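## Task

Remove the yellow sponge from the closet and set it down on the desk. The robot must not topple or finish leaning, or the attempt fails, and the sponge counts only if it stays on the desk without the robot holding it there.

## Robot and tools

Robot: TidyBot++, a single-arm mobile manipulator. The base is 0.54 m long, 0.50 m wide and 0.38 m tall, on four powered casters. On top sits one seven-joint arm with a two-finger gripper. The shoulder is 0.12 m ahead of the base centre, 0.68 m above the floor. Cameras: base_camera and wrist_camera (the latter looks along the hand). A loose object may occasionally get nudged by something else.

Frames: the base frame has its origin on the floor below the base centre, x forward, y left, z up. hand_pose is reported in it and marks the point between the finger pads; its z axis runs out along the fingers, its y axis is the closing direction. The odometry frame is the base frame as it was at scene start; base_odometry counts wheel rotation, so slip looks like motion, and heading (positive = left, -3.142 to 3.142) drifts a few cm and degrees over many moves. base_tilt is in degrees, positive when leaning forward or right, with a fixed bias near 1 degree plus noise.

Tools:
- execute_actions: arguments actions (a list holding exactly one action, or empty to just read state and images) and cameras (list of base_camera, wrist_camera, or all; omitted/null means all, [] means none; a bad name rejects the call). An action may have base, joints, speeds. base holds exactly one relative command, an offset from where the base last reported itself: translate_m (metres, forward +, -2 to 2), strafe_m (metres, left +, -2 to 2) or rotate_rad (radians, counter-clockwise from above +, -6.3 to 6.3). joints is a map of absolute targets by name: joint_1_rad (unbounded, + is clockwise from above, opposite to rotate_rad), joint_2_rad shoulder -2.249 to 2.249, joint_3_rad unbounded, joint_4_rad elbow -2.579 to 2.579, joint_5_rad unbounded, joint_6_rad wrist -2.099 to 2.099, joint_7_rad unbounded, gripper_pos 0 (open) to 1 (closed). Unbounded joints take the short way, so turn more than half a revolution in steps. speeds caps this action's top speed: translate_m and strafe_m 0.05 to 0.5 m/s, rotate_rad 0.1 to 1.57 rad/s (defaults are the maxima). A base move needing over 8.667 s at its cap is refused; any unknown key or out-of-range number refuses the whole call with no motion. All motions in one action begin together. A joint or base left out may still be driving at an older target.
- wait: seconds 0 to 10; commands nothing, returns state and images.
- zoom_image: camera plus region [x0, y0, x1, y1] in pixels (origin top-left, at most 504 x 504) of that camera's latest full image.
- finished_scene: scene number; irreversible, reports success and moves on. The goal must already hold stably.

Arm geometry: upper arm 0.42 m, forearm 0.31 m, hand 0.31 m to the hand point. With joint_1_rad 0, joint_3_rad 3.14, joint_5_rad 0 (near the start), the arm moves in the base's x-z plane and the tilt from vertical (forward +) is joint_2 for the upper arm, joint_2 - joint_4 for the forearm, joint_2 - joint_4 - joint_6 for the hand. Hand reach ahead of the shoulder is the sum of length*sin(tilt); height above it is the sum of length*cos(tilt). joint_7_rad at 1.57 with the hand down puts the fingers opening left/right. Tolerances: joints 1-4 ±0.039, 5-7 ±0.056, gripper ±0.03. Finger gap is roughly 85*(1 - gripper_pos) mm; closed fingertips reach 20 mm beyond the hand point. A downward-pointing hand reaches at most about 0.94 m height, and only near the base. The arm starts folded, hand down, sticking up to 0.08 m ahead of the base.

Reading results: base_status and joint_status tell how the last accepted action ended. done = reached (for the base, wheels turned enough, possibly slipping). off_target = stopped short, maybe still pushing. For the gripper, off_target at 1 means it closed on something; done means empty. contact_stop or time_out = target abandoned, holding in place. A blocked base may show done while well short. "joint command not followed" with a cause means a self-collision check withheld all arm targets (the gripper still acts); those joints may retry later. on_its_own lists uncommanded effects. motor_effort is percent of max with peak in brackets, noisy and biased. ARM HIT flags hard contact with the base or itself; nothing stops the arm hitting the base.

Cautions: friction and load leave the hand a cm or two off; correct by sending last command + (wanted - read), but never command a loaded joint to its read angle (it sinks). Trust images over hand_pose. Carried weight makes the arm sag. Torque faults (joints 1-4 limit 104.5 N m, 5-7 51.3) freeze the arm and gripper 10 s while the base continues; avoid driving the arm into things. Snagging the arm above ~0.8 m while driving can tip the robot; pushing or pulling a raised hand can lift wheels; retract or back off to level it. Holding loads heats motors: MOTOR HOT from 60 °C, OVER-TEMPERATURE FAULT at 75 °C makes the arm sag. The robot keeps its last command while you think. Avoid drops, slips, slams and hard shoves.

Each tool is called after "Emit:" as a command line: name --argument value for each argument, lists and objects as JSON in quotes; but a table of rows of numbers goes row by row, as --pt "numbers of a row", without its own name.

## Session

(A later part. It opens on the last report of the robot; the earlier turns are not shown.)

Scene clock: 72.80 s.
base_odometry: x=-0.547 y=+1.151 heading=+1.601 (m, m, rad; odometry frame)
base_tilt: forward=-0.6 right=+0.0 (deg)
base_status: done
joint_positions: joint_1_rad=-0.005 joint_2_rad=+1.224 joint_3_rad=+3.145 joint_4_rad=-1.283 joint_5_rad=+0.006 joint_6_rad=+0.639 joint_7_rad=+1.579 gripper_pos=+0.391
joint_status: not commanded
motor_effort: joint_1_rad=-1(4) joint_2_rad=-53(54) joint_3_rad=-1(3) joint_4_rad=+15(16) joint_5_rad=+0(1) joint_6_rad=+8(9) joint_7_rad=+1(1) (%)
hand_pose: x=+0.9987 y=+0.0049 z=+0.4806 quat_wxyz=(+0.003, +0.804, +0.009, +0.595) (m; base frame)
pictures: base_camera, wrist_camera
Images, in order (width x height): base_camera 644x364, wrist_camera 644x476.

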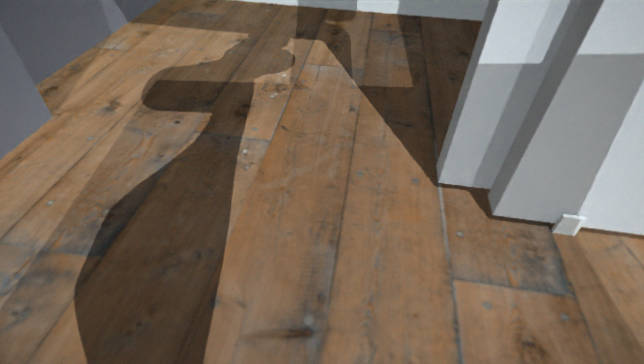

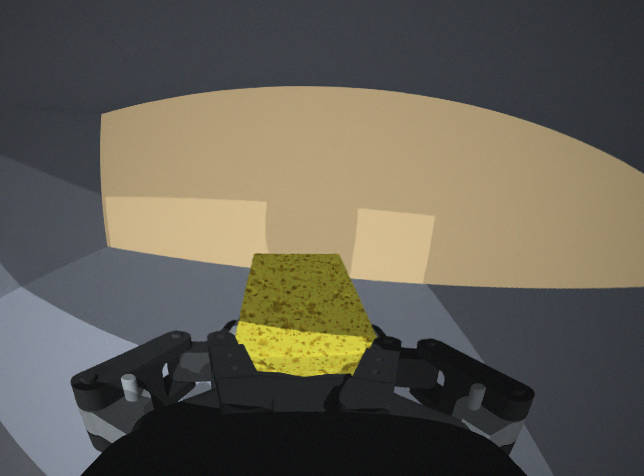

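Emit:
execute_actions --actions '[{"base":{"translate_m":-0.8}}]'

Emit:
execute_actions --actions '[{"base":{"rotate_rad":-2.6},"joints":{"joint_2_rad":0.0,"joint_4_rad":-1.5,"joint_6_rad":-0.4},"speeds":{"rotate_rad":0.9}}]'

Scene clock: 75.97 s.
base_odometry: x=-0.523 y=+0.351 heading=+1.601 (m, m, rad; odometry frame)
base_tilt: forward=-0.6 right=+0.1 (deg)
base_status: done
joint_positions: joint_1_rad=-0.005 joint_2_rad=+1.224 joint_3_rad=+3.145 joint_4_rad=-1.283 joint_5_rad=+0.006 joint_6_rad=+0.639 joint_7_rad=+1.579 gripper_pos=+0.391
joint_status: not commanded
motor_effort: joint_1_rad=-1(0) joint_2_rad=-53(55) joint_3_rad=-1(1) joint_4_rad=+15(16) joint_5_rad=+0(1) joint_6_rad=+8(9) joint_7_rad=+1(0) (%)
hand_pose: x=+0.9988 y=+0.0049 z=+0.4806 quat_wxyz=(+0.003, +0.804, +0.009, +0.595) (m; base frame)
pictures: base_camera, wrist_camera
Images, in order (width x height): base_camera 644x364, wrist_camera 644x476.

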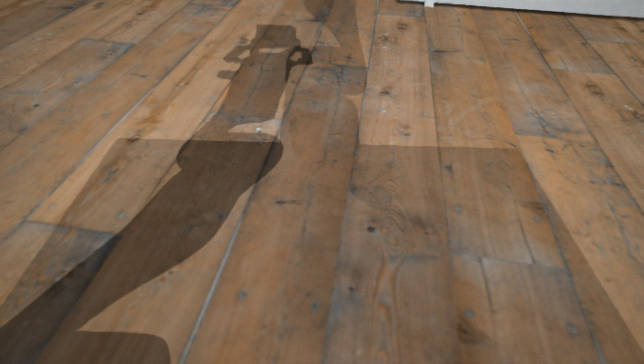

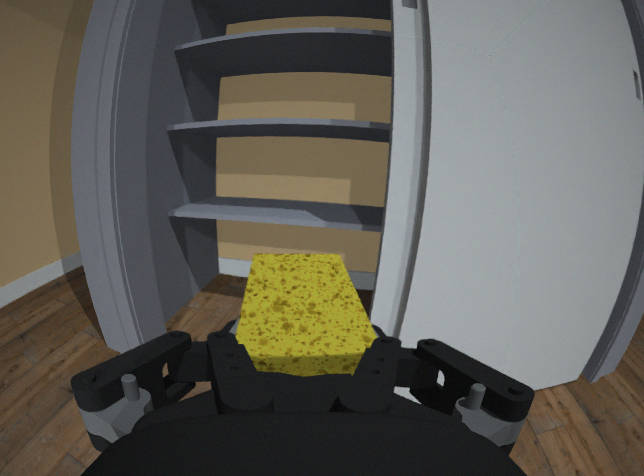

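Scene clock: 79.80 s.
base_odometry: x=-0.523 y=+0.351 heading=-0.998 (m, m, rad; odometry frame)
base_tilt: forward=-0.6 right=+0.1 (deg)
base_status: done
joint_positions: joint_1_rad=+0.006 joint_2_rad=+0.013 joint_3_rad=+3.153 joint_4_rad=-1.481 joint_5_rad=+0.006 joint_6_rad=-0.353 joint_7_rad=+1.579 gripper_pos=+0.391
joint_status: all done
motor_effort: joint_1_rad=-1(7) joint_2_rad=-23(58) joint_3_rad=+0(3) joint_4_rad=+22(22) joint_5_rad=+0(1) joint_6_rad=+8(8) joint_7_rad=+1(1) (%)
hand_pose: x=+0.7376 y=-0.0102 z=+1.0414 quat_wxyz=(+0.010, +0.798, -0.002, +0.603) (m; base frame)
pictures: base_camera, wrist_camera
Images, in order (width x height): base_camera 644x364, wrist_camera 644x476.

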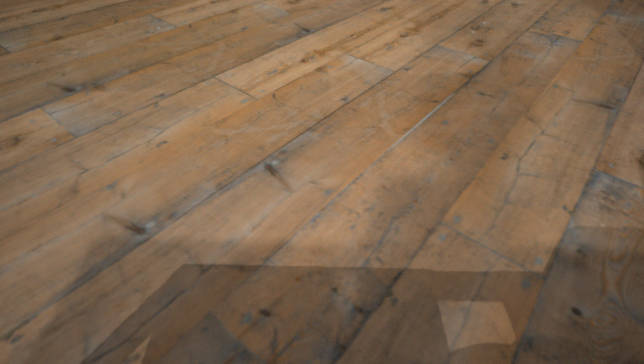

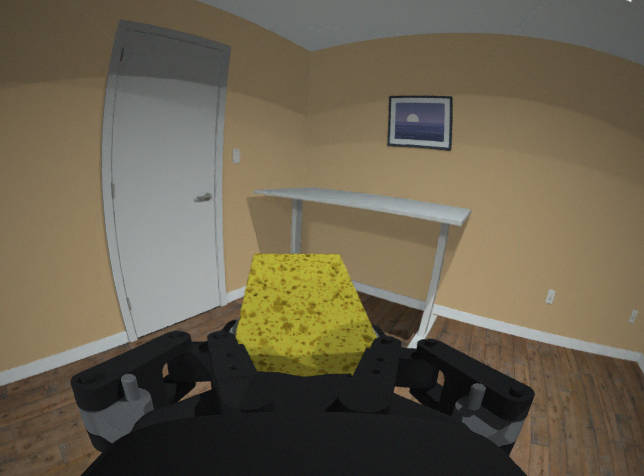

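Emit:
execute_actions --actions '[{"base":{"rotate_rad":-0.3},"joints":{"joint_4_rad":-1.3,"joint_6_rad":-0.62}}]' --cameras '[]'

Emit:
execute_actions --actions '[{"base":{"translate_m":0.7}}]'

Scene clock: 81.43 s.
base_odometry: x=-0.523 y=+0.351 heading=-1.297 (m, m, rad; odometry frame)
base_tilt: forward=-0.6 right=+0.1 (deg)
base_status: done
joint_positions: joint_1_rad=+0.007 joint_2_rad=+0.008 joint_3_rad=+3.156 joint_4_rad=-1.313 joint_5_rad=+0.006 joint_6_rad=-0.572 joint_7_rad=+1.579 gripper_pos=+0.391
joint_status: all done
motor_effort: joint_1_rad=+0(4) joint_2_rad=-22(25) joint_3_rad=+0(3) joint_4_rad=+21(22) joint_5_rad=+0(1) joint_6_rad=+8(8) joint_7_rad=+1(1) (%)
hand_pose: x=+0.7223 y=-0.0124 z=+1.0817 quat_wxyz=(+0.011, +0.811, -0.004, +0.584) (m; base frame)
pictures: none
No camera images: the call's "cameras" was empty. Leave "cameras" out to get every camera's image.

Scene clock: 84.23 s.
base_odometry: x=-0.334 y=-0.323 heading=-1.298 (m, m, rad; odometry frame)
base_tilt: forward=-0.6 right=+0.0 (deg)
base_status: done
joint_positions: joint_1_rad=+0.007 joint_2_rad=+0.005 joint_3_rad=+3.156 joint_4_rad=-1.313 joint_5_rad=+0.006 joint_6_rad=-0.577 joint_7_rad=+1.579 gripper_pos=+0.391
joint_status: not commanded
motor_effort: joint_1_rad=-1(1) joint_2_rad=-22(25) joint_3_rad=+0(1) joint_4_rad=+21(22) joint_5_rad=+0(0) joint_6_rad=+8(8) joint_7_rad=+1(0) (%)
hand_pose: x=+0.7207 y=-0.0124 z=+1.0822 quat_wxyz=(+0.011, +0.812, -0.004, +0.584) (m; base frame)
pictures: base_camera, wrist_camera
Images, in order (width x height): base_camera 644x364, wrist_camera 644x476.

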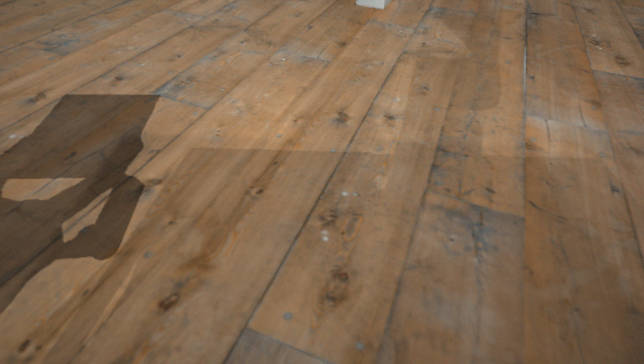

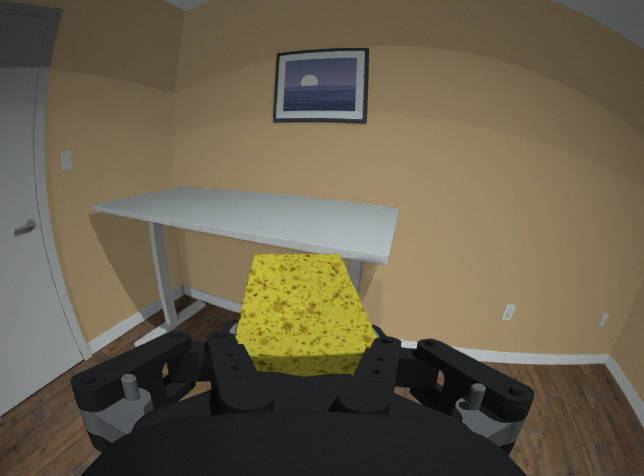

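Emit:
execute_actions --actions '[{"base":{"strafe_m":0.3}}]' --cameras '[]'

Emit:
execute_actions --actions '[{"base":{"translate_m":0.6}}]'

Scene clock: 86.40 s.
base_odometry: x=-0.045 y=-0.242 heading=-1.298 (m, m, rad; odometry frame)
base_tilt: forward=-0.6 right=+0.0 (deg)
base_status: done
joint_positions: joint_1_rad=+0.002 joint_2_rad=+0.005 joint_3_rad=+3.150 joint_4_rad=-1.313 joint_5_rad=+0.006 joint_6_rad=-0.577 joint_7_rad=+1.579 gripper_pos=+0.391
joint_status: not commanded
motor_effort: joint_1_rad=-1(3) joint_2_rad=-22(23) joint_3_rad=+0(2) joint_4_rad=+21(21) joint_5_rad=+0(1) joint_6_rad=+8(8) joint_7_rad=+1(1) (%)
hand_pose: x=+0.7207 y=-0.0056 z=+1.0821 quat_wxyz=(+0.008, +0.812, +0.000, +0.584) (m; base frame)
pictures: none
No camera images: the call's "cameras" was empty. Leave "cameras" out to get every camera's image.

Scene clock: 89.00 s.
base_odometry: x=+0.117 y=-0.820 heading=-1.298 (m, m, rad; odometry frame)
base_tilt: forward=-0.6 right=+0.0 (deg)
base_status: done
joint_positions: joint_1_rad=+0.002 joint_2_rad=+0.002 joint_3_rad=+3.150 joint_4_rad=-1.312 joint_5_rad=+0.006 joint_6_rad=-0.578 joint_7_rad=+1.579 gripper_pos=+0.391
joint_status: not commanded
motor_effort: joint_1_rad=-1(1) joint_2_rad=-22(26) joint_3_rad=+0(1) joint_4_rad=+21(22) joint_5_rad=+0(0) joint_6_rad=+8(9) joint_7_rad=+1(1) (%)
hand_pose: x=+0.7195 y=-0.0055 z=+1.0836 quat_wxyz=(+0.008, +0.811, +0.000, +0.584) (m; base frame)
pictures: base_camera, wrist_camera
Images, in order (width x height): base_camera 644x364, wrist_camera 644x476.

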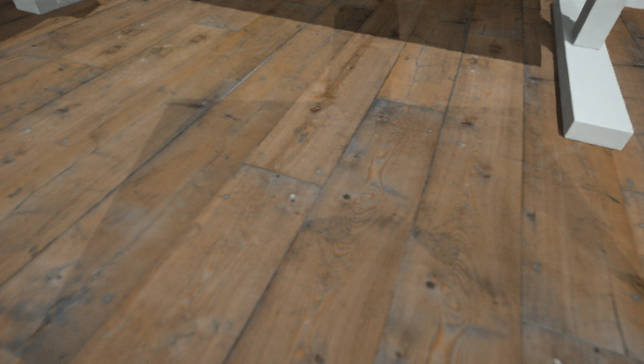

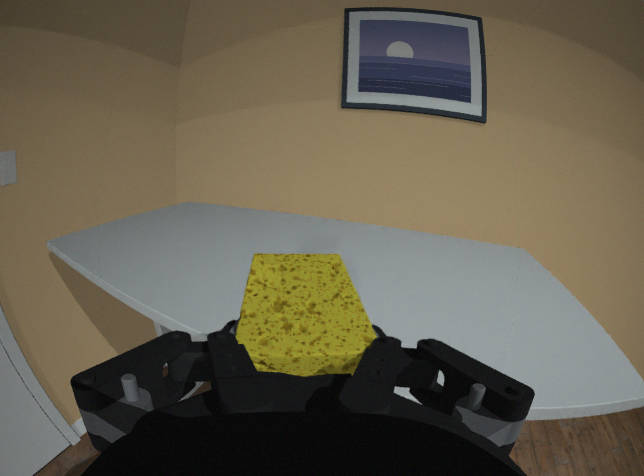

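Emit:
execute_actions --actions '[{"base":{"translate_m":0.25},"joints":{"joint_4_rad":-1.46,"joint_6_rad":-0.45}}]'

Emit:
execute_actions --actions '[{"joints":{"joint_4_rad":-1.56,"joint_6_rad":-0.35}}]' --cameras '["wrist_camera"]'

Scene clock: 93.77 s.
base_odometry: x=+0.184 y=-1.061 heading=-1.297 (m, m, rad; odometry frame)
base_tilt: forward=-0.6 right=+0.1 (deg)
base_status: done
joint_positions: joint_1_rad=+0.002 joint_2_rad=+0.003 joint_3_rad=+3.150 joint_4_rad=-1.451 joint_5_rad=+0.006 joint_6_rad=-0.496 joint_7_rad=+1.579 gripper_pos=+0.391
joint_status: all done
motor_effort: joint_1_rad=-1(1) joint_2_rad=-22(26) joint_3_rad=+0(1) joint_4_rad=+21(23) joint_5_rad=+0(0) joint_6_rad=+8(8) joint_7_rad=+1(0) (%)
hand_pose: x=+0.7218 y=-0.0054 z=+1.0244 quat_wxyz=(+0.007, +0.827, +0.000, +0.562) (m; base frame)
pictures: base_camera, wrist_camera
Images, in order (width x height): base_camera 644x364, wrist_camera 644x476.

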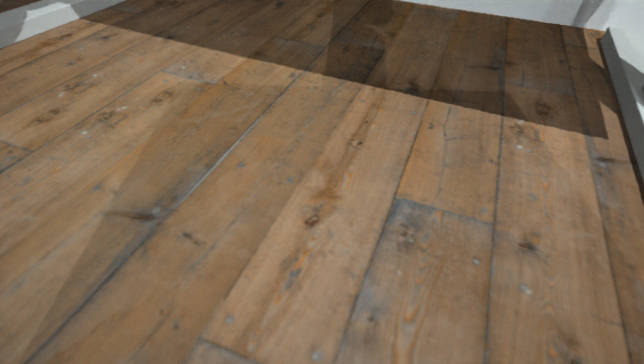

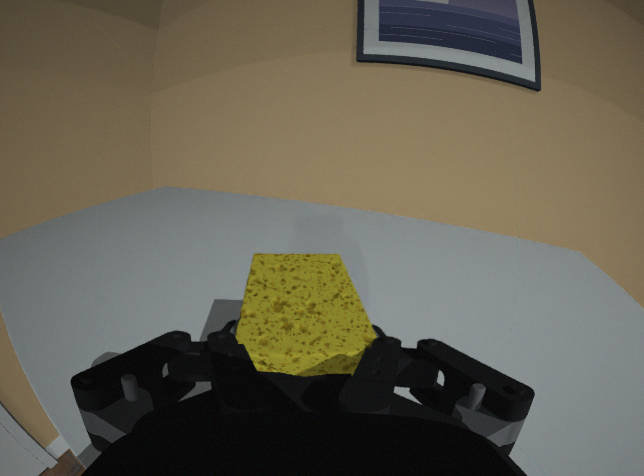

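Scene clock: 94.70 s.
base_odometry: x=+0.184 y=-1.061 heading=-1.297 (m, m, rad; odometry frame)
base_tilt: forward=-0.6 right=+0.0 (deg)
base_status: not commanded
joint_positions: joint_1_rad=+0.002 joint_2_rad=+0.003 joint_3_rad=+3.150 joint_4_rad=-1.550 joint_5_rad=+0.006 joint_6_rad=-0.400 joint_7_rad=+1.579 gripper_pos=+0.391
joint_status: all done
motor_effort: joint_1_rad=-1(1) joint_2_rad=-23(24) joint_3_rad=+0(0) joint_4_rad=+21(22) joint_5_rad=+0(0) joint_6_rad=+8(8) joint_7_rad=+1(0) (%)
hand_pose: x=+0.7235 y=-0.0053 z=+0.9923 quat_wxyz=(+0.007, +0.828, +0.001, +0.560) (m; base frame)
pictures: wrist_camera
Images, in order (width x height): wrist_camera 644x476.

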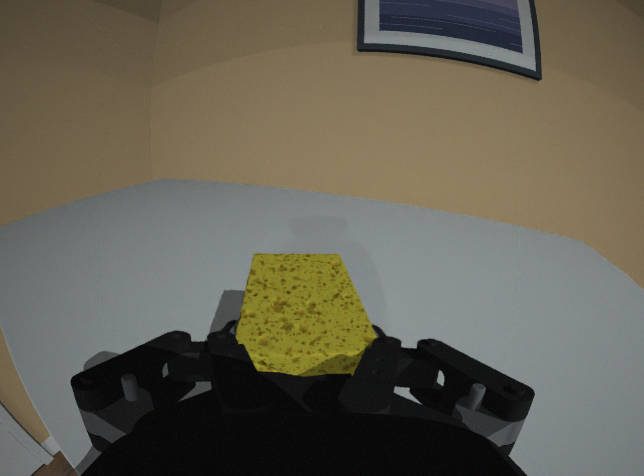

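Emit:
execute_actions --actions '[{"joints":{"joint_4_rad":-1.64,"joint_6_rad":-0.26}}]' --cameras '["wrist_camera"]'

Scene clock: 95.77 s.
base_odometry: x=+0.184 y=-1.061 heading=-1.297 (m, m, rad; odometry frame)
base_tilt: forward=-0.6 right=+0.1 (deg)
base_status: not commanded
joint_positions: joint_1_rad=+0.002 joint_2_rad=+0.003 joint_3_rad=+3.150 joint_4_rad=-1.629 joint_5_rad=+0.006 joint_6_rad=-0.310 joint_7_rad=+1.579 gripper_pos=+0.391
joint_status: all done
motor_effort: joint_1_rad=+0(1) joint_2_rad=-22(24) joint_3_rad=+0(0) joint_4_rad=+21(23) joint_5_rad=+0(0) joint_6_rad=+8(8) joint_7_rad=+0(1) (%)
hand_pose: x=+0.7242 y=-0.0052 z=+0.9704 quat_wxyz=(+0.007, +0.825, +0.001, +0.564) (m; base frame)
pictures: wrist_camera
Images, in order (width x height): wrist_camera 644x476.

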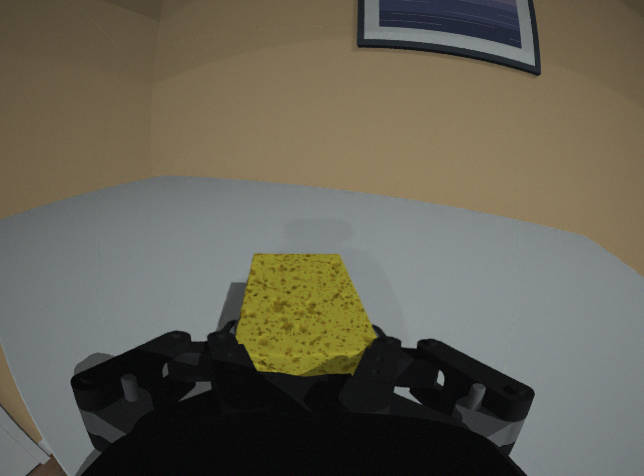

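Emit:
execute_actions --actions '[{"joints":{"joint_4_rad":-1.70,"joint_6_rad":-0.20}}]' --cameras '["wrist_camera"]'

Scene clock: 96.77 s.
base_odometry: x=+0.184 y=-1.061 heading=-1.297 (m, m, rad; odometry frame)
base_tilt: forward=-0.6 right=+0.1 (deg)
base_status: not commanded
joint_positions: joint_1_rad=+0.002 joint_2_rad=-0.001 joint_3_rad=+3.150 joint_4_rad=-1.672 joint_5_rad=+0.006 joint_6_rad=-0.237 joint_7_rad=+1.579 gripper_pos=+0.391
joint_status: all done
motor_effort: joint_1_rad=+0(1) joint_2_rad=-20(23) joint_3_rad=+0(0) joint_4_rad=+19(22) joint_5_rad=+0(0) joint_6_rad=+7(8) joint_7_rad=+1(1) (%)
hand_pose: x=+0.7252 y=-0.0051 z=+0.9679 quat_wxyz=(+0.007, +0.816, +0.001, +0.578) (m; base frame)
pictures: wrist_camera
Images, in order (width x height): wrist_camera 644x476.

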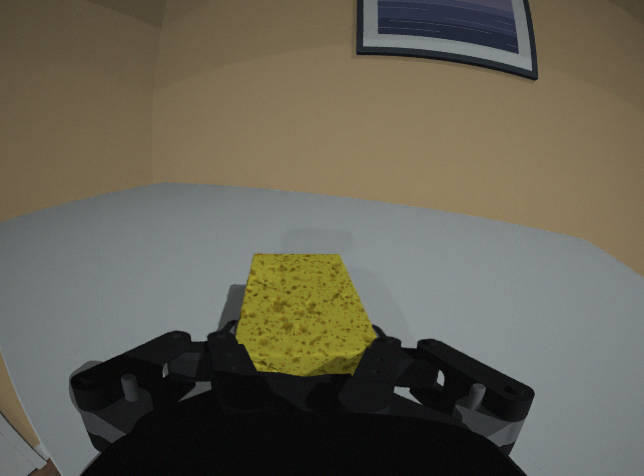

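Contact.

Emit:
execute_actions --actions '[{"joints":{"gripper_pos":0,"joint_4_rad":-1.67}}]' --cameras '[]'

Emit:
execute_actions --actions '[{"base":{"translate_m":-0.25},"joints":{"joint_4_rad":-1.6}}]' --cameras '["wrist_camera"]'

Scene clock: 98.33 s.
base_odometry: x=+0.184 y=-1.061 heading=-1.297 (m, m, rad; odometry frame)
base_tilt: forward=-0.6 right=+0.0 (deg)
base_status: not commanded
joint_positions: joint_1_rad=+0.002 joint_2_rad=-0.001 joint_3_rad=+3.150 joint_4_rad=-1.670 joint_5_rad=+0.006 joint_6_rad=-0.237 joint_7_rad=+1.579 gripper_pos=+0.000
joint_status: all done
motor_effort: joint_1_rad=-1(1) joint_2_rad=-23(23) joint_3_rad=+0(0) joint_4_rad=+22(22) joint_5_rad=+0(0) joint_6_rad=+8(8) joint_7_rad=+1(0) (%)
hand_pose: x=+0.7255 y=-0.0051 z=+0.9694 quat_wxyz=(+0.007, +0.815, +0.001, +0.579) (m; base frame)
pictures: none
No camera images: the call's "cameras" was empty. Leave "cameras" out to get every camera's image.

Scene clock: 100.17 s.
base_odometry: x=+0.117 y=-0.820 heading=-1.297 (m, m, rad; odometry frame)
base_tilt: forward=-0.6 right=+0.1 (deg)
base_status: done
joint_positions: joint_1_rad=+0.002 joint_2_rad=-0.004 joint_3_rad=+3.151 joint_4_rad=-1.609 joint_5_rad=+0.006 joint_6_rad=-0.237 joint_7_rad=+1.579 gripper_pos=+0.000
joint_status: all done
motor_effort: joint_1_rad=-1(5) joint_2_rad=-22(26) joint_3_rad=+0(5) joint_4_rad=+22(21) joint_5_rad=+0(1) joint_6_rad=+8(9) joint_7_rad=+0(0) (%)
hand_pose: x=+0.7314 y=-0.0059 z=+1.0084 quat_wxyz=(+0.008, +0.796, +0.000, +0.605) (m; base frame)
pictures: wrist_camera
Images, in order (width x height): wrist_camera 644x476.

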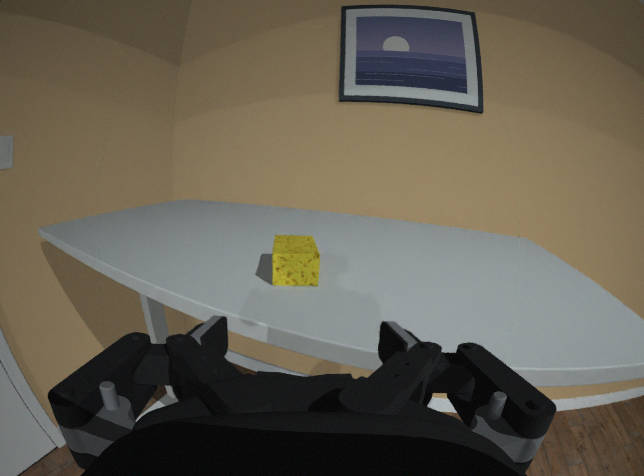

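Emit:
finished_scene --scene 2

The scene is finished: the task was done.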